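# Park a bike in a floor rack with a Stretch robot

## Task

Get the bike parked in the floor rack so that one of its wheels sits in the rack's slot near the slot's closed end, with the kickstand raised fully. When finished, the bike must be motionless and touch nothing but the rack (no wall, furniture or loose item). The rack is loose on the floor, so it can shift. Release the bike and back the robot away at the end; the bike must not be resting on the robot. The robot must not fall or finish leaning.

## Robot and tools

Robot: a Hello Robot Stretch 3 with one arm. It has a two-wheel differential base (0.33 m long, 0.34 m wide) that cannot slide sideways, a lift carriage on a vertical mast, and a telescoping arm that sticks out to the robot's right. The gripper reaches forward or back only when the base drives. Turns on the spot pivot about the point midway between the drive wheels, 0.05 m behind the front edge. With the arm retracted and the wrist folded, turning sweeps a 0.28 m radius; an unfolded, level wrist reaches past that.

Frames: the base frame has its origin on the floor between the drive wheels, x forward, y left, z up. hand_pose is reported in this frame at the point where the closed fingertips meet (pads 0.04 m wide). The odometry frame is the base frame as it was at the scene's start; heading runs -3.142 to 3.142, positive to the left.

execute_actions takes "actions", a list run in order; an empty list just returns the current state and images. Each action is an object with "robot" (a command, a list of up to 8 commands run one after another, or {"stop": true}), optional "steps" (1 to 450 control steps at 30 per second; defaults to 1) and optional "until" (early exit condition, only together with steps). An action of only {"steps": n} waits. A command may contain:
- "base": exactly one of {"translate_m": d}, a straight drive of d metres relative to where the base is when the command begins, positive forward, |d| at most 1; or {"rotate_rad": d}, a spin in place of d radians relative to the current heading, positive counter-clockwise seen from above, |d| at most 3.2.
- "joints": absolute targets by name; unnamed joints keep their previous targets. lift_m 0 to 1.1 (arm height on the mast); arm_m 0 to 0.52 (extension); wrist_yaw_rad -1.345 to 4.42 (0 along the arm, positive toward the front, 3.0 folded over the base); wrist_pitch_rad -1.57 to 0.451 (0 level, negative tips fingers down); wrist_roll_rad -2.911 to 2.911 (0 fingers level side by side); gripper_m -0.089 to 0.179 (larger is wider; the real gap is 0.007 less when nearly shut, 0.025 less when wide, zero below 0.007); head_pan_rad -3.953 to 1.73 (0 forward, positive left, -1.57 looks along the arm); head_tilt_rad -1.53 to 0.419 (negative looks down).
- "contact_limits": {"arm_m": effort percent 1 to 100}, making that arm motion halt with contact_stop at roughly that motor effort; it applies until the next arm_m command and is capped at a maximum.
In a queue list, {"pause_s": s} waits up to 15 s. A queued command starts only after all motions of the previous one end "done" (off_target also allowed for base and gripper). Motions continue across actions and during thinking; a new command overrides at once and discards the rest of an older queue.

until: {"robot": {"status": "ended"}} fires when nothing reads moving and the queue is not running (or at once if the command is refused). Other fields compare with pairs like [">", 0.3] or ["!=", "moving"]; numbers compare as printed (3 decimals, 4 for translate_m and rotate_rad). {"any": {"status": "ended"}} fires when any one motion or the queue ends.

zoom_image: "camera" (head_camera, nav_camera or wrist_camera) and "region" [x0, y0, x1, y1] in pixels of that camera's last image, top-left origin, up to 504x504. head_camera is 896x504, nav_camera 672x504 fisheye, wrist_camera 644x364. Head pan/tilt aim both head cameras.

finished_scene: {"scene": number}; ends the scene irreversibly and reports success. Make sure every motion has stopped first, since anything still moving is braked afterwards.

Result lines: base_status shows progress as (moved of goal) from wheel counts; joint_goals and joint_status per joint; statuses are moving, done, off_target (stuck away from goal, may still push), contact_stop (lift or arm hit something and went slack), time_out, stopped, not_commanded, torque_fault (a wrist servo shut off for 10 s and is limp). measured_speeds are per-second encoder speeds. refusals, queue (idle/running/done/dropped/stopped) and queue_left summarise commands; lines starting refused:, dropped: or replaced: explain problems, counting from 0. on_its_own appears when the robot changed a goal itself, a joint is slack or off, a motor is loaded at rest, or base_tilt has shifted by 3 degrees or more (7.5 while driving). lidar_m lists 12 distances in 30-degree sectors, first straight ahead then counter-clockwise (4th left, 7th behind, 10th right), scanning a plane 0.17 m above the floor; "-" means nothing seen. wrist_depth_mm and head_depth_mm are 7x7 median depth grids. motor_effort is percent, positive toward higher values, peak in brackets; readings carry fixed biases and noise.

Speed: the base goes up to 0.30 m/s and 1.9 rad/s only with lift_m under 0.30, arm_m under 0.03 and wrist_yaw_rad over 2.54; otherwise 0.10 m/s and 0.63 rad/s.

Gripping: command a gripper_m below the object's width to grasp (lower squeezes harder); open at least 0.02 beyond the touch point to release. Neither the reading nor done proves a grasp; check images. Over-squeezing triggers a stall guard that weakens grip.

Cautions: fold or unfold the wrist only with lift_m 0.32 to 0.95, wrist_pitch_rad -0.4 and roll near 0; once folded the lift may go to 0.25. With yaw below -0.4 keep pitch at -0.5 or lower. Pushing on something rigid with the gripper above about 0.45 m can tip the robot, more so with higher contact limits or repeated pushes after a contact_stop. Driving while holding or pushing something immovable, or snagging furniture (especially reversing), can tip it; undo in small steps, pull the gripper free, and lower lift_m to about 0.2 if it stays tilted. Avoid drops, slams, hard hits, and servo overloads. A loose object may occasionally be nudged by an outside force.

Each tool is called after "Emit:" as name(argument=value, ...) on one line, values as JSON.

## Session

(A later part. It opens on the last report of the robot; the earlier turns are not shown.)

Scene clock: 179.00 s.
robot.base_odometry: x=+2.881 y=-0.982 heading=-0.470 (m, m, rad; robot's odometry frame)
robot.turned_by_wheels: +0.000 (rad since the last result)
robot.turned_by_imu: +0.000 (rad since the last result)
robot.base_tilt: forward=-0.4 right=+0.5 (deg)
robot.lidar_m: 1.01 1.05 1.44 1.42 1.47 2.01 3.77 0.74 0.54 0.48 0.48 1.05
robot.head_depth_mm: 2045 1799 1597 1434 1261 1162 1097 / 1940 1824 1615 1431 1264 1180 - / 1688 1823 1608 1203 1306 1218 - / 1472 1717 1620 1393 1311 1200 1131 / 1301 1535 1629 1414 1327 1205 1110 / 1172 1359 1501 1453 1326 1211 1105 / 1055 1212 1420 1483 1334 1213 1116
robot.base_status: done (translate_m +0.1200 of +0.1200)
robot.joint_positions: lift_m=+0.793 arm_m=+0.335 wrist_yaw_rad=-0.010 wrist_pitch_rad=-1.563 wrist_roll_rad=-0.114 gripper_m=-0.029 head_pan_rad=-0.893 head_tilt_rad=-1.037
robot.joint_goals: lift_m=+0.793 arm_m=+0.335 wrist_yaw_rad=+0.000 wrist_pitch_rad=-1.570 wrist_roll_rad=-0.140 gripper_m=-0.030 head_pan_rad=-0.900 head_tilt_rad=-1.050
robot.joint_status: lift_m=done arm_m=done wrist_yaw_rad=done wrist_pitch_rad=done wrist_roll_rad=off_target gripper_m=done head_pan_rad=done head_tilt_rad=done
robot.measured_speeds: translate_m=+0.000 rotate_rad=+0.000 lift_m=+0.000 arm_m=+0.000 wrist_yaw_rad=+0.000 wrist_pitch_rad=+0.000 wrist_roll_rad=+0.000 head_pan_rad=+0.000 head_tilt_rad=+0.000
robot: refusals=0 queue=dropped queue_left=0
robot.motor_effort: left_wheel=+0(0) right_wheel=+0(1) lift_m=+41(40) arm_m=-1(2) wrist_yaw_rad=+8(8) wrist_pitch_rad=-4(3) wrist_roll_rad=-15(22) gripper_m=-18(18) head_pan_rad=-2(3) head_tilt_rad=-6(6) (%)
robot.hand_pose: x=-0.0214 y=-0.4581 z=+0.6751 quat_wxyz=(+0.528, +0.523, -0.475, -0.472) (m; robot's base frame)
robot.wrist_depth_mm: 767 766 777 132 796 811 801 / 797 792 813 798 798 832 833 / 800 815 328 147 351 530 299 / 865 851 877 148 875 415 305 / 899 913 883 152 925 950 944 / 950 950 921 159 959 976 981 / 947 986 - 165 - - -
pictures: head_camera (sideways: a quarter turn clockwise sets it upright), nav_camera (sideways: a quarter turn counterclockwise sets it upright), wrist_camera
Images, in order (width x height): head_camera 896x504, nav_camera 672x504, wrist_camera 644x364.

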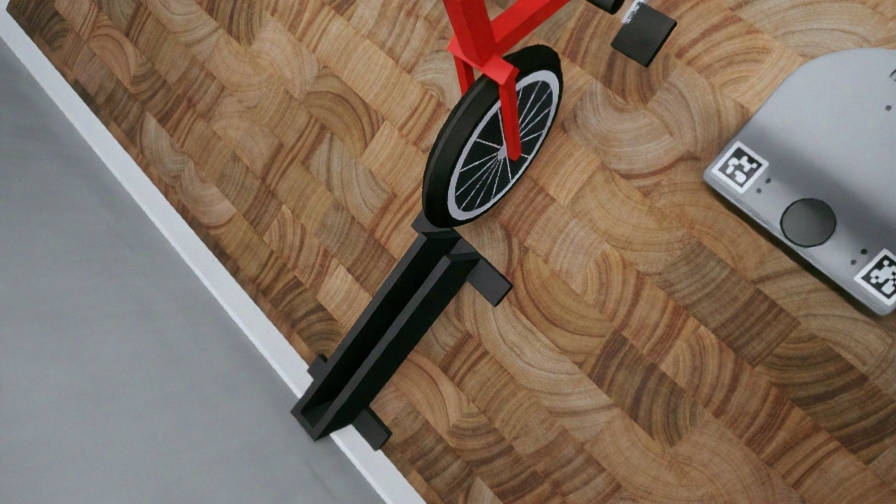

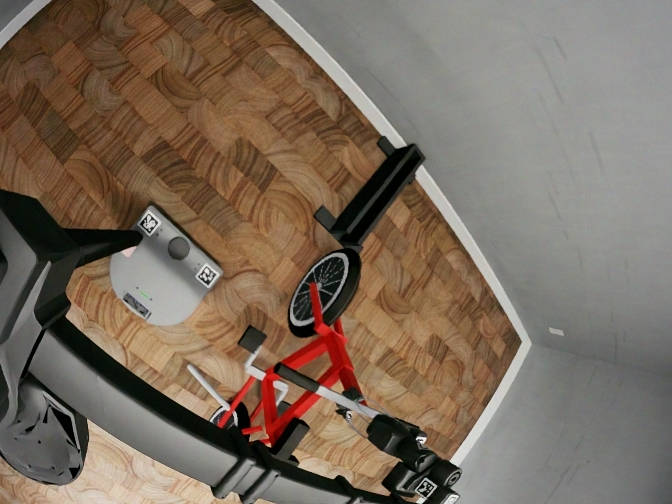

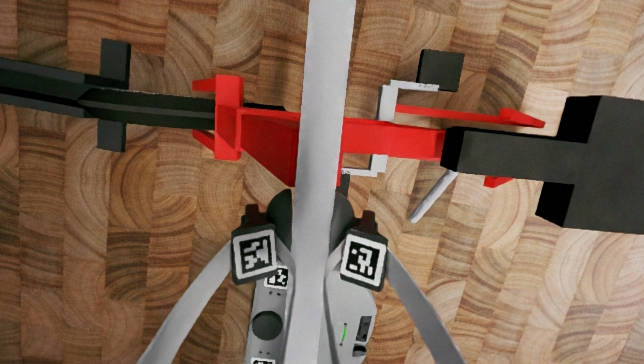

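Emit:
execute_actions(actions=[{"robot": {"joints": {"wrist_roll_rad": 0.075}}, "steps": 40, "until": {"robot": {"status": "ended"}}}, {"robot": {"joints": {"wrist_roll_rad": 0.0}}, "steps": 40, "until": {"robot": {"status": "ended"}}}])

Emit:
zoom_image(camera="wrist_camera", region=[0, 20, 260, 200])

Scene clock: 180.70 s.
robot.base_odometry: x=+2.881 y=-0.982 heading=-0.470 (m, m, rad; robot's odometry frame)
robot.turned_by_wheels: +0.000 (rad since the last result)
robot.turned_by_imu: +0.000 (rad since the last result)
robot.base_tilt: forward=-0.4 right=+0.5 (deg)
robot.lidar_m: 1.01 1.05 1.43 1.42 1.47 2.02 3.77 0.73 0.54 0.47 0.48 1.05
robot.head_depth_mm: 2045 1800 1589 1429 1052 1162 1103 / 1943 1801 1611 1436 1265 1188 - / 1701 1816 1608 1216 1300 1213 - / 1467 1750 1631 1389 1309 1198 1126 / 1303 1538 1629 1411 1319 1201 1107 / 1167 1358 1497 1479 1326 1207 1106 / 1065 1204 1415 1478 1335 1219 1111
robot.base_status: done (translate_m +0.1200 of +0.1200)
robot.joint_positions: lift_m=+0.793 arm_m=+0.335 wrist_yaw_rad=+0.000 wrist_pitch_rad=-1.565 wrist_roll_rad=+0.011 gripper_m=-0.029 head_pan_rad=-0.893 head_tilt_rad=-1.037
robot.joint_goals: lift_m=+0.793 arm_m=+0.335 wrist_yaw_rad=+0.000 wrist_pitch_rad=-1.570 wrist_roll_rad=+0.000 gripper_m=-0.030 head_pan_rad=-0.900 head_tilt_rad=-1.050
robot.joint_status: lift_m=done arm_m=done wrist_yaw_rad=done wrist_pitch_rad=done wrist_roll_rad=done gripper_m=done head_pan_rad=done head_tilt_rad=done
robot.measured_speeds: translate_m=+0.000 rotate_rad=+0.000 lift_m=+0.000 arm_m=+0.000 wrist_yaw_rad=+0.000 wrist_pitch_rad=+0.000 wrist_roll_rad=+0.000 head_pan_rad=+0.000 head_tilt_rad=+0.000
robot: refusals=0 queue=done queue_left=0
robot.motor_effort: left_wheel=+0(1) right_wheel=-1(4) lift_m=+41(41) arm_m=-2(1) wrist_yaw_rad=+0(8) wrist_pitch_rad=-2(4) wrist_roll_rad=-6(15) gripper_m=-17(18) head_pan_rad=-2(2) head_tilt_rad=-6(6) (%)
robot.hand_pose: x=-0.0216 y=-0.4574 z=+0.6752 quat_wxyz=(+0.499, +0.496, -0.504, -0.502) (m; robot's base frame)
robot.wrist_depth_mm: 773 766 764 783 796 792 812 / 785 808 800 809 795 840 296 / 803 472 416 148 349 291 296 / 840 884 849 147 883 877 311 / 881 884 892 151 921 947 937 / 931 938 952 156 951 996 983 / 955 944 - 164 990 - -
pictures: head_camera (sideways: a quarter turn clockwise sets it upright), nav_camera (sideways: a quarter turn counterclockwise sets it upright), wrist_camera
Images, in order (width x height): head_camera 896x504, nav_camera 672x504, wrist_camera 644x364.

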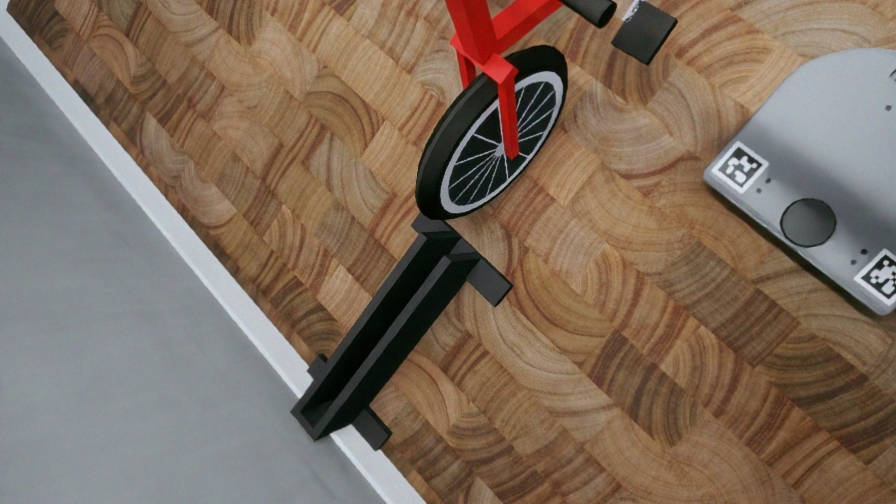

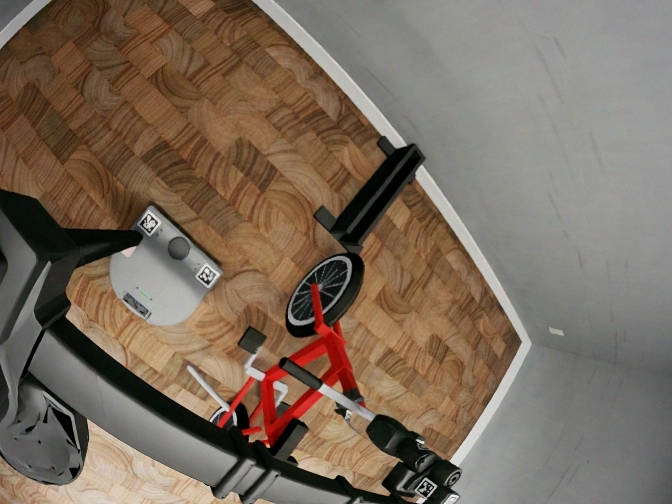

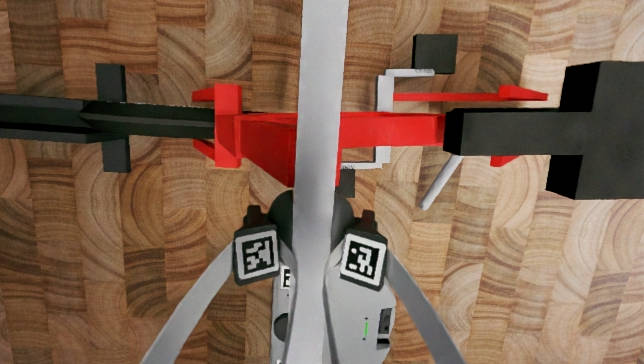

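Region (0, 20, 260, 200) of wrist_camera's 644x364 image, scaled by 1.938; it fills the top 349 rows of this view, and the rest is white.

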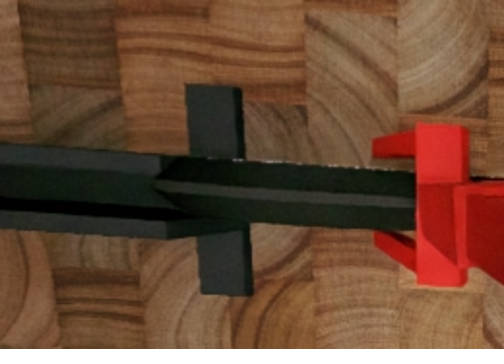

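Emit:
zoom_image(camera="wrist_camera", region=[40, 55, 160, 180])

Region (40, 55, 160, 180) of wrist_camera's 644x364 image, scaled by 4.032; it fills the left 484 columns of this view, and the rest is white.

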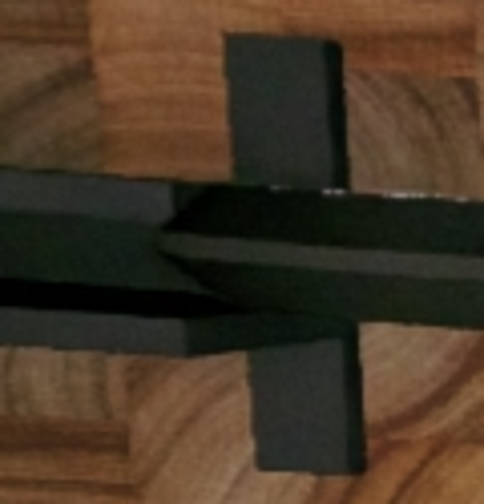

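Emit:
execute_actions(actions=[{"robot": {"joints": {"wrist_roll_rad": -0.32}}, "steps": 45, "until": {"robot": {"status": "ended"}}}, {"robot": {"base": {"translate_m": 0.05}, "joints": {"arm_m": 0.323}}, "steps": 100, "until": {"robot": {"status": "ended"}}}, {"robot": {"joints": {"wrist_roll_rad": 0.065}}, "steps": 45, "until": {"robot": {"status": "ended"}}}, {"robot": {"joints": {"wrist_roll_rad": 0.0}}, "steps": 40, "until": {"robot": {"status": "ended"}}}])

Emit:
zoom_image(camera="wrist_camera", region=[40, 50, 250, 190])

Scene clock: 186.37 s.
robot.base_odometry: x=+2.925 y=-1.005 heading=-0.470 (m, m, rad; robot's odometry frame)
robot.turned_by_wheels: +0.000 (rad since the last result)
robot.turned_by_imu: -0.001 (rad since the last result)
robot.base_tilt: forward=-0.4 right=+0.4 (deg)
robot.lidar_m: 0.96 1.00 1.36 1.42 1.47 2.02 3.82 0.73 0.54 0.46 0.47 0.99
robot.head_depth_mm: 2035 1809 1595 1427 1264 1160 1100 / 1862 1816 1594 1436 1251 1192 - / 1598 1801 1615 1179 1300 1218 - / 1394 1681 1621 1371 1314 1207 1127 / 1238 1457 1601 1418 1322 1209 1108 / 1110 1275 1449 1472 1334 1206 1116 / 1001 1149 1345 1465 1331 1216 1117
robot.base_status: done (translate_m +0.0500 of +0.0500)
robot.joint_positions: lift_m=+0.793 arm_m=+0.323 wrist_yaw_rad=+0.004 wrist_pitch_rad=-1.574 wrist_roll_rad=+0.004 gripper_m=-0.029 head_pan_rad=-0.893 head_tilt_rad=-1.037
robot.joint_goals: lift_m=+0.793 arm_m=+0.323 wrist_yaw_rad=+0.000 wrist_pitch_rad=-1.570 wrist_roll_rad=+0.000 gripper_m=-0.030 head_pan_rad=-0.900 head_tilt_rad=-1.050
robot.joint_status: lift_m=done arm_m=done wrist_yaw_rad=done wrist_pitch_rad=done wrist_roll_rad=done gripper_m=done head_pan_rad=done head_tilt_rad=done
robot.measured_speeds: translate_m=+0.000 rotate_rad=+0.000 lift_m=+0.000 arm_m=+0.000 wrist_yaw_rad=+0.000 wrist_pitch_rad=+0.000 wrist_roll_rad=+0.000 head_pan_rad=+0.000 head_tilt_rad=+0.000
robot: refusals=0 queue=done queue_left=0
robot.motor_effort: left_wheel=+0(2) right_wheel=-1(14) lift_m=+36(42) arm_m=-1(2) wrist_yaw_rad=-3(9) wrist_pitch_rad=+2(6) wrist_roll_rad=-2(23) gripper_m=-17(19) head_pan_rad=-2(3) head_tilt_rad=-6(6) (%)
robot.hand_pose: x=-0.0217 y=-0.4431 z=+0.6756 quat_wxyz=(+0.499, +0.501, -0.499, -0.501) (m; robot's base frame)
robot.wrist_depth_mm: 764 795 774 767 791 814 813 / 776 817 802 137 806 827 295 / 819 462 401 143 349 292 296 / 854 853 858 156 870 901 312 / 876 872 880 152 944 930 948 / 931 923 936 159 937 970 994 / 969 936 986 166 961 - -
pictures: head_camera (sideways: a quarter turn clockwise sets it upright), nav_camera (sideways: a quarter turn counterclockwise sets it upright), wrist_camera
Images, in order (width x height): head_camera 896x504, nav_camera 672x504, wrist_camera 644x364.

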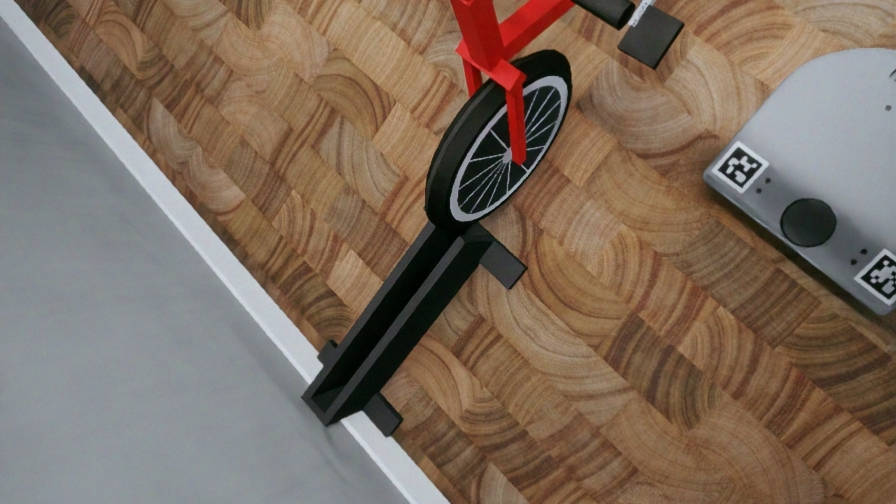

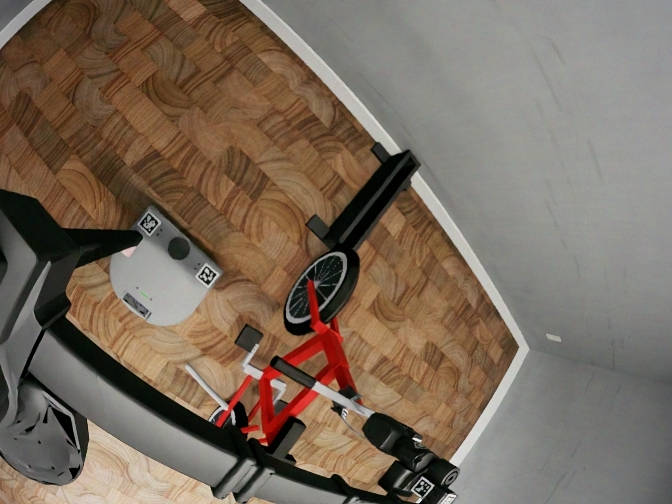

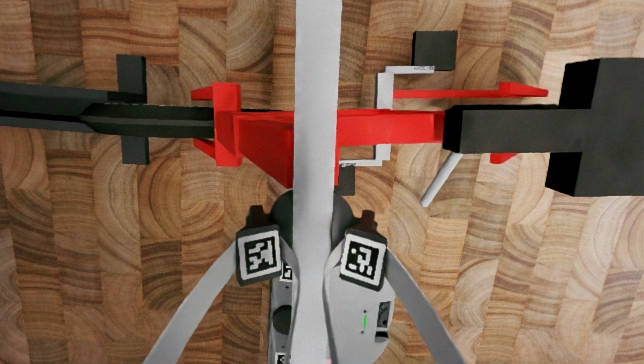

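Region (40, 50, 250, 190) of wrist_camera's 644x364 image, scaled by 2.400.

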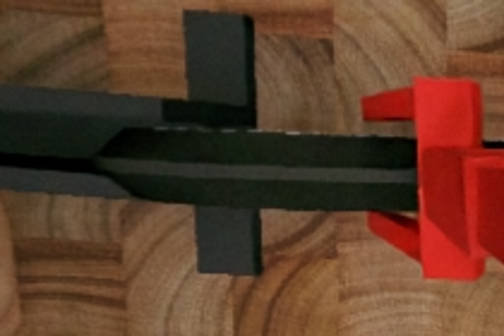

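Emit:
execute_actions(actions=[{"robot": {"joints": {"wrist_roll_rad": 0.115}}, "steps": 45, "until": {"robot": {"status": "ended"}}}, {"robot": {"joints": {"wrist_roll_rad": 0.02}}, "steps": 40, "until": {"robot": {"status": "ended"}}}])

Emit:
zoom_image(camera="wrist_camera", region=[40, 50, 250, 190])

Scene clock: 187.80 s.
robot.base_odometry: x=+2.925 y=-1.005 heading=-0.470 (m, m, rad; robot's odometry frame)
robot.turned_by_wheels: +0.000 (rad since the last result)
robot.turned_by_imu: +0.000 (rad since the last result)
robot.base_tilt: forward=-0.3 right=+0.4 (deg)
robot.lidar_m: 0.96 1.00 1.36 1.42 1.48 2.03 3.83 0.73 0.54 0.46 0.47 1.00
robot.head_depth_mm: 2036 1797 1582 1432 1250 1162 1099 / 1872 1828 1608 1441 1253 1191 - / 1595 1795 1614 1185 1296 1221 - / 1386 1683 1616 1380 1317 1202 1131 / 1235 1457 1623 1425 1321 1208 1100 / 1104 1292 1447 1479 1328 1216 1107 / 1006 1150 1338 1453 1333 1219 1112
robot.base_status: done (translate_m +0.0500 of +0.0500)
robot.joint_positions: lift_m=+0.793 arm_m=+0.323 wrist_yaw_rad=+0.003 wrist_pitch_rad=-1.574 wrist_roll_rad=+0.025 gripper_m=-0.029 head_pan_rad=-0.893 head_tilt_rad=-1.037
robot.joint_goals: lift_m=+0.793 arm_m=+0.323 wrist_yaw_rad=+0.000 wrist_pitch_rad=-1.570 wrist_roll_rad=+0.020 gripper_m=-0.030 head_pan_rad=-0.900 head_tilt_rad=-1.050
robot.joint_status: lift_m=done arm_m=done wrist_yaw_rad=done wrist_pitch_rad=done wrist_roll_rad=done gripper_m=done head_pan_rad=done head_tilt_rad=done
robot.measured_speeds: translate_m=+0.000 rotate_rad=+0.000 lift_m=+0.000 arm_m=+0.000 wrist_yaw_rad=+0.000 wrist_pitch_rad=+0.000 wrist_roll_rad=+0.000 head_pan_rad=+0.000 head_tilt_rad=+0.000
robot: refusals=0 queue=done queue_left=0
robot.motor_effort: left_wheel=+0(0) right_wheel=+0(3) lift_m=+35(36) arm_m=-1(1) wrist_yaw_rad=-3(4) wrist_pitch_rad=+2(2) wrist_roll_rad=-3(15) gripper_m=-17(17) head_pan_rad=-2(3) head_tilt_rad=-6(6) (%)
robot.hand_pose: x=-0.0217 y=-0.4431 z=+0.6756 quat_wxyz=(+0.494, +0.495, -0.504, -0.507) (m; robot's base frame)
robot.wrist_depth_mm: 762 779 772 134 773 793 821 / 790 788 806 138 640 836 286 / 843 469 395 150 356 292 294 / 824 876 871 153 894 903 312 / 872 874 903 152 914 930 937 / 916 944 946 - 958 962 - / 961 996 980 164 - - -
pictures: head_camera (sideways: a quarter turn clockwise sets it upright), nav_camera (sideways: a quarter turn counterclockwise sets it upright), wrist_camera
replaced: robot.wrist_roll_rad: its motion had ended off_target
Images, in order (width x height): head_camera 896x504, nav_camera 672x504, wrist_camera 644x364.

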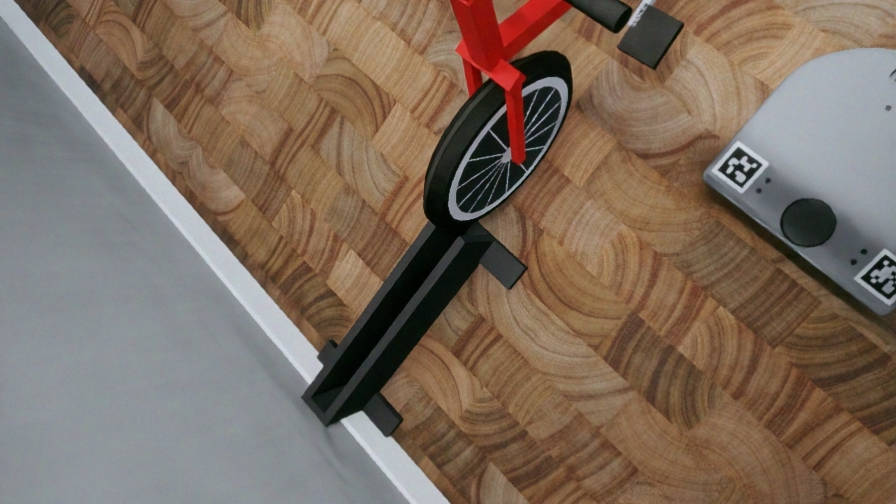

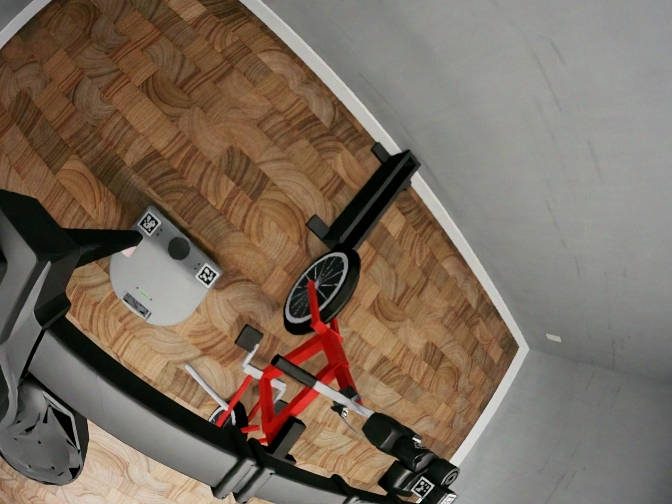

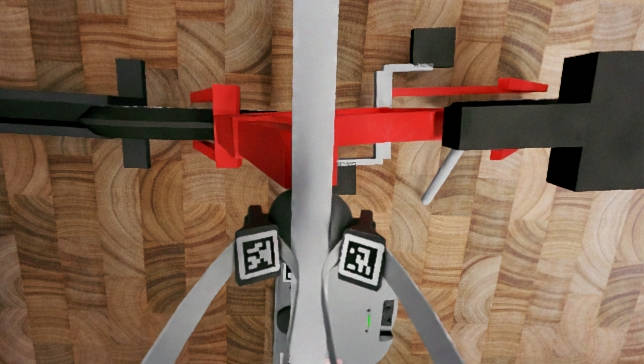

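Region (40, 50, 250, 190) of wrist_camera's 644x364 image, scaled by 2.400.

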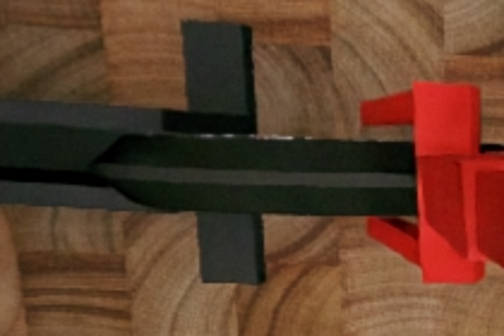

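Emit:
execute_actions(actions=[{"robot": {"joints": {"wrist_roll_rad": 0.07}}, "steps": 30, "until": {"robot": {"status": "ended"}}}, {"robot": {"base": {"translate_m": 0.1}, "joints": {"head_pan_rad": -1.0}}, "steps": 120, "until": {"robot": {"status": "ended"}}}])

Emit:
zoom_image(camera="wrist_camera", region=[0, 50, 250, 190])

Scene clock: 191.07 s.
robot.base_odometry: x=+3.014 y=-1.050 heading=-0.470 (m, m, rad; robot's odometry frame)
robot.turned_by_wheels: +0.000 (rad since the last result)
robot.turned_by_imu: +0.000 (rad since the last result)
robot.base_tilt: forward=-0.4 right=+0.4 (deg)
robot.lidar_m: 0.86 0.89 1.22 1.42 1.47 2.02 3.93 0.71 0.53 0.45 0.47 0.89
robot.head_depth_mm: 2079 1803 1613 1363 1044 1172 1100 / 1989 1824 1611 1445 1261 1193 - / 1667 1817 1604 1138 1291 1217 - / 1406 1677 1621 1307 1313 1199 1129 / 1209 1424 1577 1397 1319 1209 1104 / 1070 1231 1412 1443 1322 1204 1114 / 956 1082 1238 1425 1333 1218 1117
robot.base_status: done (translate_m +0.1000 of +0.1000)
robot.joint_positions: lift_m=+0.793 arm_m=+0.323 wrist_yaw_rad=+0.007 wrist_pitch_rad=-1.574 wrist_roll_rad=+0.057 gripper_m=-0.029 head_pan_rad=-0.993 head_tilt_rad=-1.037
robot.joint_goals: lift_m=+0.793 arm_m=+0.323 wrist_yaw_rad=+0.000 wrist_pitch_rad=-1.570 wrist_roll_rad=+0.070 gripper_m=-0.030 head_pan_rad=-1.000 head_tilt_rad=-1.050
robot.joint_status: lift_m=done arm_m=done wrist_yaw_rad=done wrist_pitch_rad=done wrist_roll_rad=done gripper_m=done head_pan_rad=done head_tilt_rad=done
robot.measured_speeds: translate_m=+0.000 rotate_rad=+0.000 lift_m=+0.000 arm_m=+0.000 wrist_yaw_rad=+0.000 wrist_pitch_rad=+0.000 wrist_roll_rad=+0.000 head_pan_rad=+0.000 head_tilt_rad=+0.000
robot: refusals=0 queue=done queue_left=0
robot.motor_effort: left_wheel=+0(3) right_wheel=+0(11) lift_m=+35(35) arm_m=+0(1) wrist_yaw_rad=-5(6) wrist_pitch_rad=+2(2) wrist_roll_rad=+8(11) gripper_m=-17(18) head_pan_rad=-3(11) head_tilt_rad=-5(6) (%)
robot.hand_pose: x=-0.0218 y=-0.4431 z=+0.6756 quat_wxyz=(+0.487, +0.488, -0.511, -0.514) (m; robot's base frame)
robot.wrist_depth_mm: 771 803 794 135 779 792 802 / 813 803 842 139 628 819 289 / 782 472 402 155 356 293 297 / 893 874 861 155 914 911 313 / 888 896 921 153 937 942 909 / 933 921 980 158 973 988 994 / 987 961 962 164 - - -
pictures: head_camera (sideways: a quarter turn clockwise sets it upright), nav_camera (sideways: a quarter turn counterclockwise sets it upright), wrist_camera
Images, in order (width x height): head_camera 896x504, nav_camera 672x504, wrist_camera 644x364.

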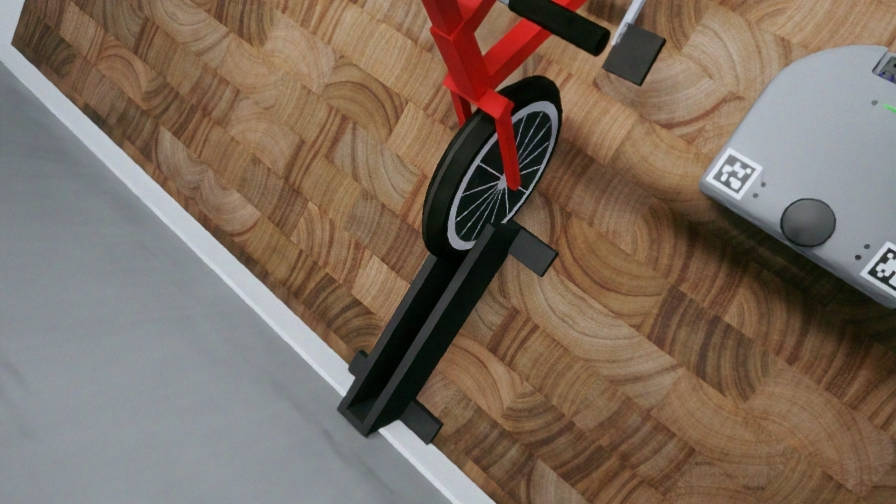

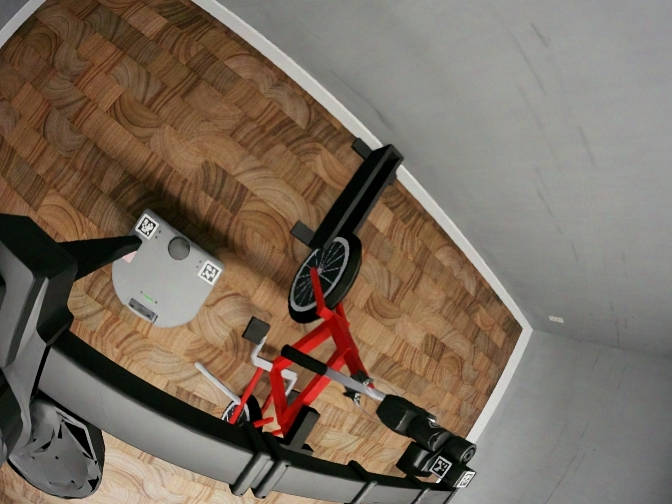

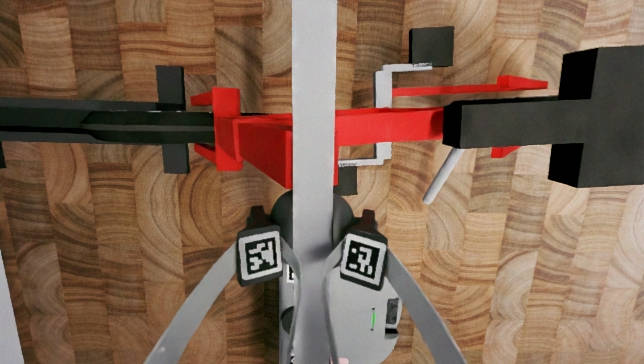

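Region (0, 50, 250, 190) of wrist_camera's 644x364 image, scaled by 2.016; it fills the top 282 rows of this view, and the rest is white.

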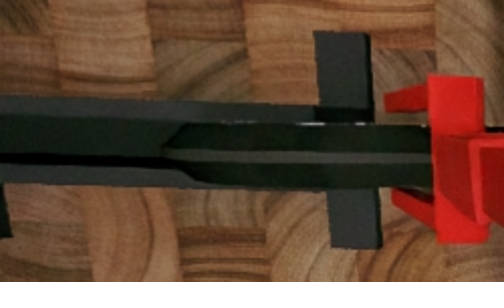

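Emit:
execute_actions(actions=[{"robot": {"base": {"translate_m": 0.2}, "joints": {"head_pan_rad": -1.1, "lift_m": 0.797, "arm_m": 0.328, "wrist_roll_rad": 0.05}}, "steps": 150, "until": {"robot": {"status": "ended"}}}])

Scene clock: 194.40 s.
robot.base_odometry: x=+3.193 y=-1.141 heading=-0.470 (m, m, rad; robot's odometry frame)
robot.turned_by_wheels: -0.001 (rad since the last result)
robot.turned_by_imu: +0.000 (rad since the last result)
robot.base_tilt: forward=-0.5 right=+0.4 (deg)
robot.lidar_m: 0.66 0.69 0.94 1.42 1.47 2.02 4.13 0.70 0.53 0.45 0.46 0.68
robot.head_depth_mm: 2096 1814 1605 822 1054 1187 1097 / 1954 1807 1613 1037 1283 1197 - / 1548 1763 1606 1103 1265 1226 - / 1243 1496 1598 1221 1316 1202 1127 / 1051 1216 1454 1385 1323 1203 1104 / 895 1025 1184 1368 1318 1214 1108 / 788 886 1000 1161 1302 1215 1115
robot.base_status: done (translate_m +0.2000 of +0.2000)
robot.joint_positions: lift_m=+0.797 arm_m=+0.328 wrist_yaw_rad=+0.005 wrist_pitch_rad=-1.575 wrist_roll_rad=+0.048 gripper_m=-0.029 head_pan_rad=-1.093 head_tilt_rad=-1.037
robot.joint_goals: lift_m=+0.797 arm_m=+0.328 wrist_yaw_rad=+0.000 wrist_pitch_rad=-1.570 wrist_roll_rad=+0.050 gripper_m=-0.030 head_pan_rad=-1.100 head_tilt_rad=-1.050
robot.joint_status: lift_m=done arm_m=done wrist_yaw_rad=done wrist_pitch_rad=done wrist_roll_rad=done gripper_m=done head_pan_rad=done head_tilt_rad=done
robot.measured_speeds: translate_m=+0.000 rotate_rad=+0.000 lift_m=+0.000 arm_m=+0.000 wrist_yaw_rad=+0.000 wrist_pitch_rad=+0.000 wrist_roll_rad=+0.000 head_pan_rad=+0.000 head_tilt_rad=+0.000
robot: refusals=0 queue=done queue_left=0
robot.motor_effort: left_wheel=-5(14) right_wheel=+15(48) lift_m=+38(50) arm_m=+2(2) wrist_yaw_rad=-4(8) wrist_pitch_rad=+2(3) wrist_roll_rad=+1(7) gripper_m=-21(29) head_pan_rad=-3(12) head_tilt_rad=-7(6) (%)
robot.hand_pose: x=-0.0218 y=-0.4476 z=+0.6795 quat_wxyz=(+0.488, +0.490, -0.509, -0.512) (m; robot's base frame)
robot.wrist_depth_mm: 757 803 777 786 796 810 809 / 790 808 805 817 787 834 289 / 744 468 435 145 349 295 297 / 818 878 900 155 888 915 313 / 829 888 903 153 906 929 969 / 843 901 958 - 969 971 993 / 849 - 969 165 - - -
pictures: head_camera (sideways: a quarter turn clockwise sets it upright), nav_camera (sideways: a quarter turn counterclockwise sets it upright), wrist_camera
Images, in order (width x height): head_camera 896x504, nav_camera 672x504, wrist_camera 644x364.

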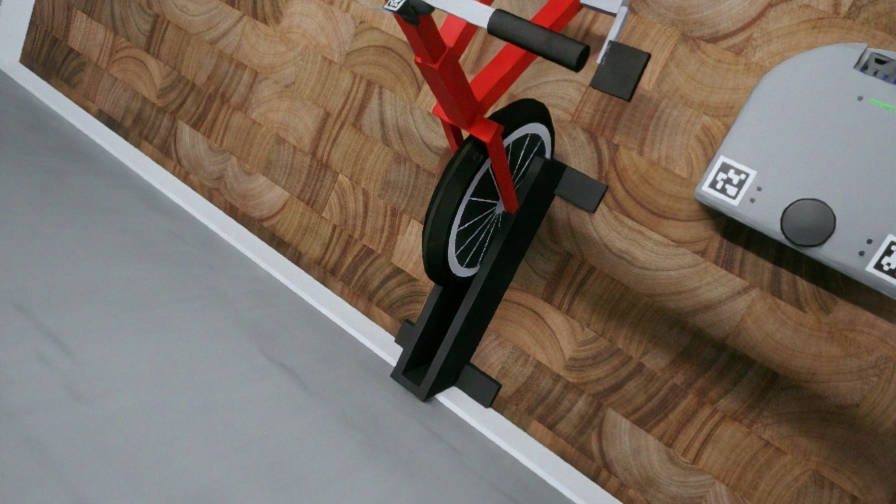

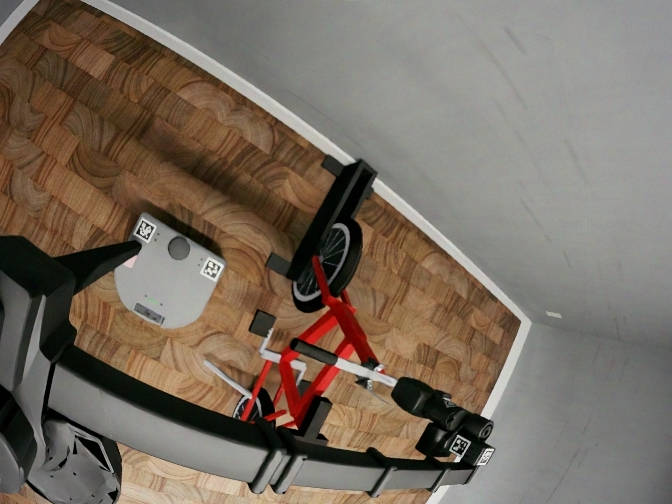

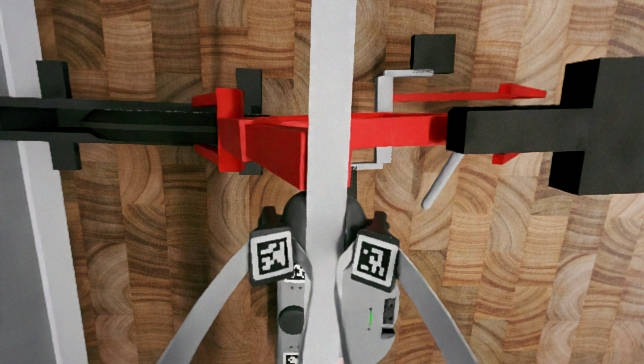

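Emit:
zoom_image(camera="wrist_camera", region=[0, 50, 300, 190])

Region (0, 50, 300, 190) of wrist_camera's 644x364 image, scaled by 1.680; it fills the top 235 rows of this view, and the rest is white.

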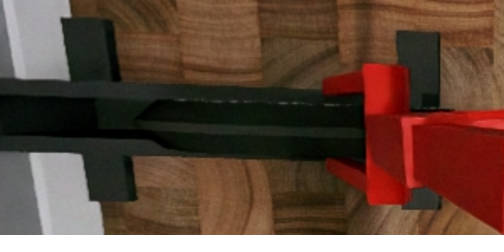

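Emit:
execute_actions(actions=[{"robot": {"base": {"translate_m": 0.17}, "joints": {"head_pan_rad": -1.2, "wrist_roll_rad": 0.01}}, "steps": 150, "until": {"robot": {"status": "ended"}}}])

Scene clock: 197.30 s.
robot.base_odometry: x=+3.344 y=-1.218 heading=-0.471 (m, m, rad; robot's odometry frame)
robot.turned_by_wheels: -0.001 (rad since the last result)
robot.turned_by_imu: -0.035 (rad since the last result)
robot.base_tilt: forward=-0.5 right=+0.5 (deg)
robot.lidar_m: 0.50 0.51 0.68 1.42 1.46 1.96 4.30 0.71 0.54 0.45 0.46 0.52
robot.head_depth_mm: 2079 1813 1600 787 1066 1183 1092 / 2063 1815 1597 987 1249 1205 - / 1673 1805 1628 1116 1268 1226 - / 1213 1451 1570 1190 1292 1200 1124 / 967 1104 1290 1309 1321 1203 1107 / 795 888 1006 1162 1286 1212 1113 / 674 743 825 925 1051 1172 1115
robot.base_status: done (translate_m +0.1699 of +0.1700)
robot.joint_positions: lift_m=+0.797 arm_m=+0.328 wrist_yaw_rad=+0.008 wrist_pitch_rad=-1.575 wrist_roll_rad=+0.025 gripper_m=-0.029 head_pan_rad=-1.193 head_tilt_rad=-1.037
robot.joint_goals: lift_m=+0.797 arm_m=+0.328 wrist_yaw_rad=+0.000 wrist_pitch_rad=-1.570 wrist_roll_rad=+0.010 gripper_m=-0.030 head_pan_rad=-1.200 head_tilt_rad=-1.050
robot.joint_status: lift_m=done arm_m=done wrist_yaw_rad=done wrist_pitch_rad=done wrist_roll_rad=done gripper_m=done head_pan_rad=done head_tilt_rad=done
robot.measured_speeds: translate_m=+0.000 rotate_rad=+0.000 lift_m=+0.000 arm_m=+0.000 wrist_yaw_rad=+0.000 wrist_pitch_rad=+0.000 wrist_roll_rad=+0.000 head_pan_rad=+0.000 head_tilt_rad=+0.000
robot: refusals=0 queue=done queue_left=0
robot.on_its_own: right_wheel is at rest, and its effort (+43) is outside its rest range (-18 to +18)
robot.motor_effort: left_wheel=-15(16) right_wheel=+43(48) lift_m=+38(38) arm_m=+2(2) wrist_yaw_rad=-6(7) wrist_pitch_rad=+2(3) wrist_roll_rad=-8(11) gripper_m=-29(30) head_pan_rad=-3(10) head_tilt_rad=-6(5) (%)
robot.hand_pose: x=-0.0218 y=-0.4476 z=+0.6795 quat_wxyz=(+0.495, +0.497, -0.503, -0.506) (m; robot's base frame)
robot.wrist_depth_mm: 647 762 768 783 778 816 826 / 673 800 811 813 631 816 313 / 653 467 428 164 350 298 302 / 662 854 876 152 911 920 318 / 672 899 923 152 932 936 972 / 683 929 933 158 985 998 995 / 678 961 999 164 - - -
pictures: head_camera (sideways: a quarter turn clockwise sets it upright), nav_camera (sideways: a quarter turn counterclockwise sets it upright), wrist_camera
Images, in order (width x height): head_camera 896x504, nav_camera 672x504, wrist_camera 644x364.

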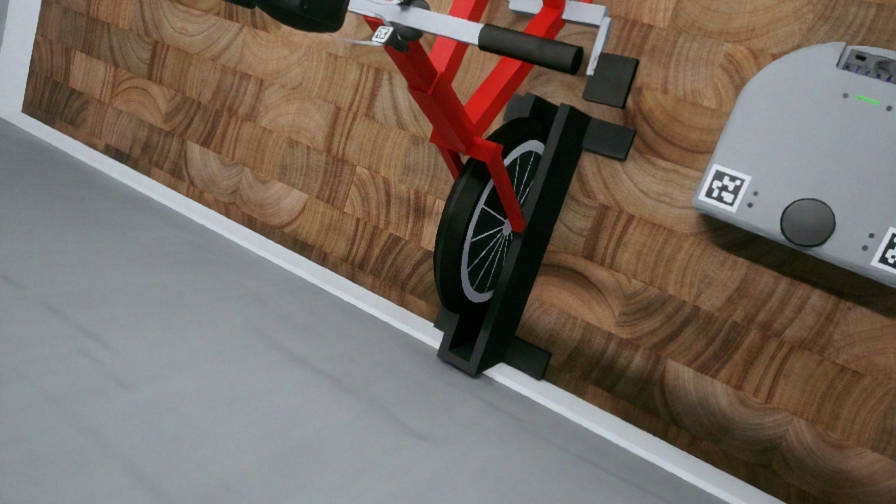

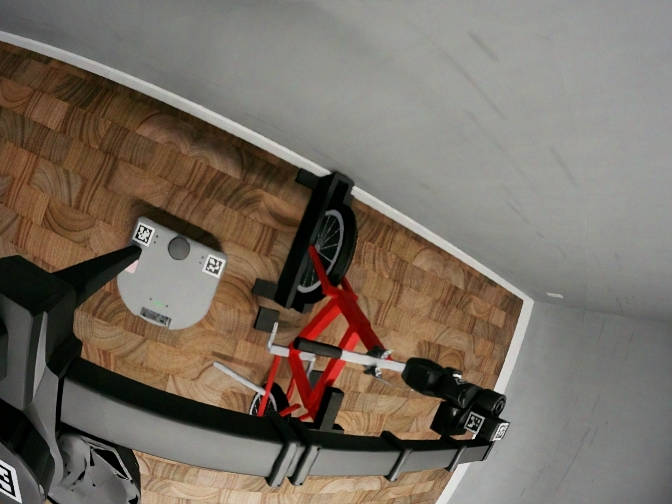

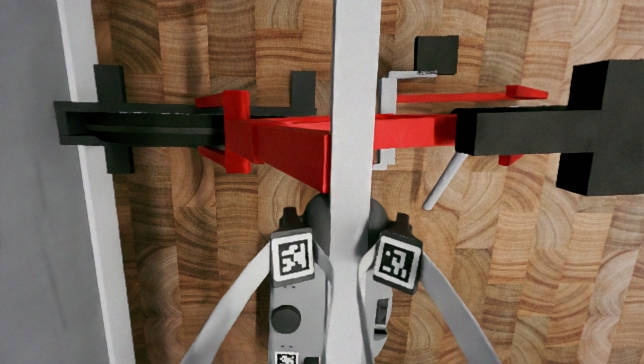

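Emit:
execute_actions(actions=[{"robot": {"base": {"translate_m": -0.02}, "joints": {"wrist_roll_rad": -0.08}}, "steps": 60, "until": {"robot": {"status": "ended"}}}, {"robot": {"base": {"rotate_rad": 0.035}}, "steps": 60, "until": {"robot": {"status": "ended"}}}])

Emit:
zoom_image(camera="wrist_camera", region=[30, 40, 330, 190])

Scene clock: 199.77 s.
robot.base_odometry: x=+3.326 y=-1.209 heading=-0.437 (m, m, rad; robot's odometry frame)
robot.turned_by_wheels: +0.035 (rad since the last result)
robot.turned_by_imu: +0.033 (rad since the last result)
robot.base_tilt: forward=-0.4 right=+0.5 (deg)
robot.lidar_m: 0.52 0.54 0.73 1.42 1.47 2.02 4.27 0.68 0.53 0.45 0.46 0.54
robot.head_depth_mm: 2094 1817 1587 804 1083 1183 1091 / 2014 1813 1599 987 1237 1202 - / 1567 1762 1625 1069 1264 1219 - / 1172 1404 1577 1176 1292 1199 1119 / 945 1085 1281 1303 1322 1206 1104 / 789 887 1014 1175 1291 1210 1116 / 677 747 835 944 1088 1180 1117
robot.base_status: off_target (rotate_rad +0.0335 of +0.0350)
robot.joint_positions: lift_m=+0.797 arm_m=+0.328 wrist_yaw_rad=-0.004 wrist_pitch_rad=-1.575 wrist_roll_rad=-0.049 gripper_m=-0.029 head_pan_rad=-1.193 head_tilt_rad=-1.037
robot.joint_goals: lift_m=+0.797 arm_m=+0.328 wrist_yaw_rad=+0.000 wrist_pitch_rad=-1.570 wrist_roll_rad=-0.080 gripper_m=-0.030 head_pan_rad=-1.200 head_tilt_rad=-1.050
robot.joint_status: lift_m=done arm_m=done wrist_yaw_rad=done wrist_pitch_rad=done wrist_roll_rad=off_target gripper_m=done head_pan_rad=done head_tilt_rad=done
robot.measured_speeds: translate_m=+0.000 rotate_rad=+0.000 lift_m=+0.000 arm_m=+0.000 wrist_yaw_rad=+0.000 wrist_pitch_rad=+0.000 wrist_roll_rad=+0.000 head_pan_rad=+0.000 head_tilt_rad=+0.000
robot: refusals=0 queue=done queue_left=0
robot.on_its_own: right_wheel is at rest, and its effort (+40) is outside its rest range (-18 to +18)
robot.motor_effort: left_wheel=-15(17) right_wheel=+40(43) lift_m=+38(38) arm_m=+2(2) wrist_yaw_rad=+4(6) wrist_pitch_rad=+2(2) wrist_roll_rad=-18(21) gripper_m=-27(29) head_pan_rad=-4(3) head_tilt_rad=-6(6) (%)
robot.hand_pose: x=-0.0215 y=-0.4475 z=+0.6795 quat_wxyz=(+0.510, +0.512, -0.487, -0.490) (m; robot's base frame)
robot.wrist_depth_mm: 637 784 800 780 809 813 824 / 637 771 813 806 626 849 854 / 652 823 422 165 353 320 297 / 688 855 884 151 905 922 312 / 716 890 903 152 947 952 949 / 716 944 936 158 971 980 - / 748 997 980 165 - - -
pictures: head_camera (sideways: a quarter turn clockwise sets it upright), nav_camera (sideways: a quarter turn counterclockwise sets it upright), wrist_camera
Images, in order (width x height): head_camera 896x504, nav_camera 672x504, wrist_camera 644x364.

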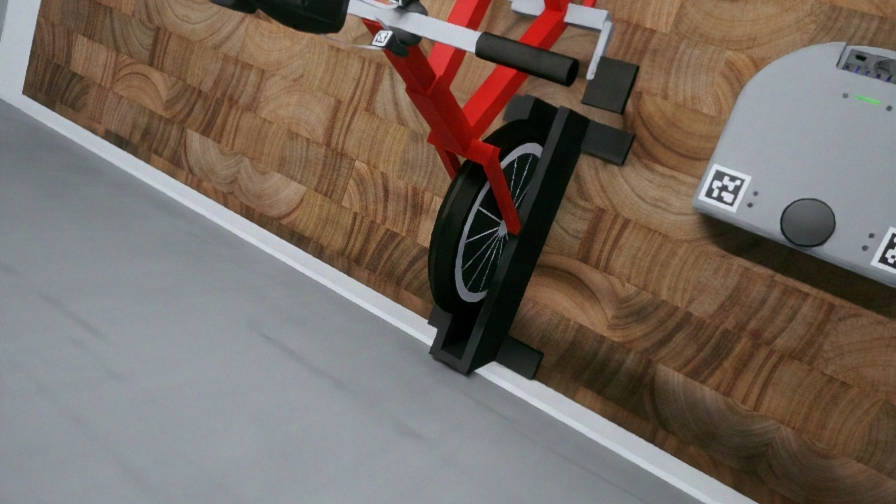

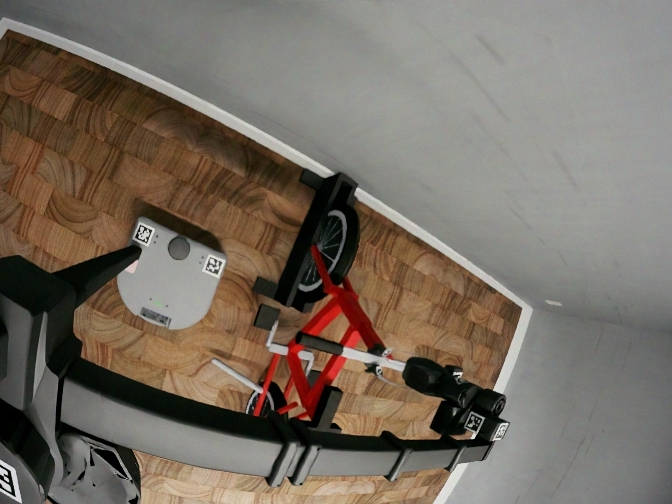

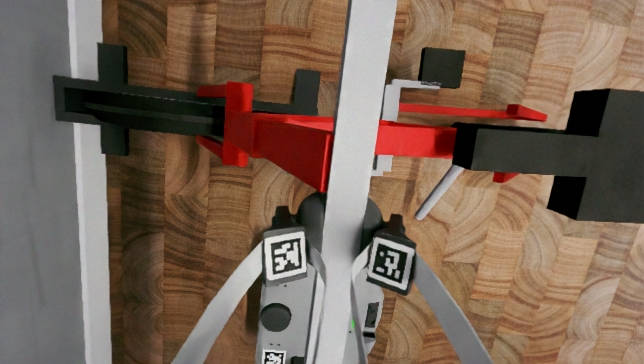

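Region (30, 40, 330, 190) of wrist_camera's 644x364 image, scaled by 1.680.

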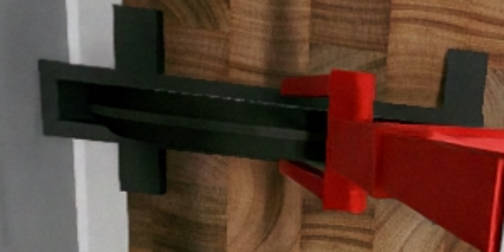

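Emit:
execute_actions(actions=[{"robot": {"base": {"translate_m": -0.016}, "joints": {"wrist_roll_rad": -0.02, "head_pan_rad": -1.6, "head_tilt_rad": -1.1}}, "steps": 60, "until": {"robot": {"status": "ended"}}}])

Scene clock: 201.17 s.
robot.base_odometry: x=+3.312 y=-1.202 heading=-0.436 (m, m, rad; robot's odometry frame)
robot.turned_by_wheels: +0.001 (rad since the last result)
robot.turned_by_imu: +0.001 (rad since the last result)
robot.base_tilt: forward=-0.4 right=+0.4 (deg)
robot.lidar_m: 0.53 0.55 0.76 1.42 1.47 2.02 4.25 0.68 0.52 0.45 0.46 0.55
robot.head_depth_mm: 1985 - - 1150 1258 1181 1083 / - 1701 1551 1159 1282 - - / - - 1503 1106 1253 - - / 1965 1743 1566 1061 1280 1194 1107 / 1979 1739 1572 1137 1287 1192 1105 / 1938 1741 1584 1199 1291 1204 1118 / 1389 1390 1392 1313 1279 1206 1121
robot.base_status: done (translate_m -0.0160 of -0.0160)
robot.joint_positions: lift_m=+0.797 arm_m=+0.328 wrist_yaw_rad=-0.004 wrist_pitch_rad=-1.575 wrist_roll_rad=-0.007 gripper_m=-0.029 head_pan_rad=-1.593 head_tilt_rad=-1.086
robot.joint_goals: lift_m=+0.797 arm_m=+0.328 wrist_yaw_rad=+0.000 wrist_pitch_rad=-1.570 wrist_roll_rad=-0.020 gripper_m=-0.030 head_pan_rad=-1.600 head_tilt_rad=-1.100
robot.joint_status: lift_m=done arm_m=done wrist_yaw_rad=done wrist_pitch_rad=done wrist_roll_rad=done gripper_m=done head_pan_rad=done head_tilt_rad=done
robot.measured_speeds: translate_m=+0.000 rotate_rad=+0.000 lift_m=+0.000 arm_m=+0.000 wrist_yaw_rad=+0.000 wrist_pitch_rad=+0.000 wrist_roll_rad=+0.000 head_pan_rad=+0.000 head_tilt_rad=+0.000
robot: refusals=0 queue=done queue_left=0
robot.motor_effort: left_wheel=-6(18) right_wheel=+12(40) lift_m=+38(39) arm_m=+2(2) wrist_yaw_rad=+3(4) wrist_pitch_rad=+2(2) wrist_roll_rad=-7(17) gripper_m=-19(26) head_pan_rad=-3(24) head_tilt_rad=-7(14) (%)
robot.hand_pose: x=-0.0215 y=-0.4476 z=+0.6795 quat_wxyz=(+0.500, +0.502, -0.498, -0.501) (m; robot's base frame)
robot.wrist_depth_mm: 661 772 780 770 781 817 816 / 648 791 811 805 814 816 813 / 662 467 418 144 356 302 301 / 686 886 883 151 918 913 310 / 694 922 895 153 932 939 936 / 694 954 951 158 950 985 995 / 728 973 999 164 - - -
pictures: head_camera (sideways: a quarter turn clockwise sets it upright), nav_camera (sideways: a quarter turn counterclockwise sets it upright), wrist_camera
Images, in order (width x height): head_camera 896x504, nav_camera 672x504, wrist_camera 644x364.

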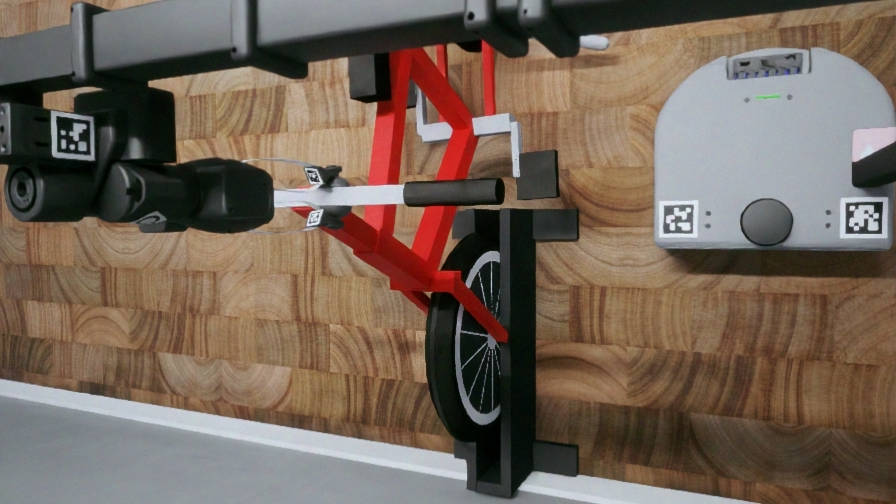

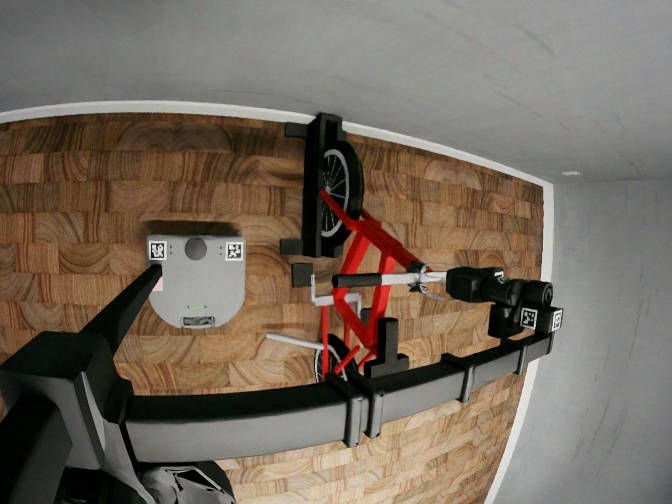

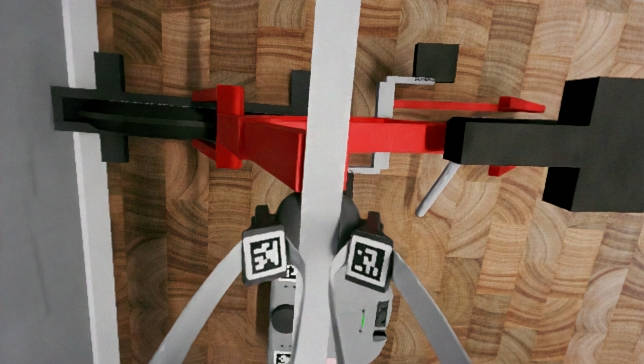

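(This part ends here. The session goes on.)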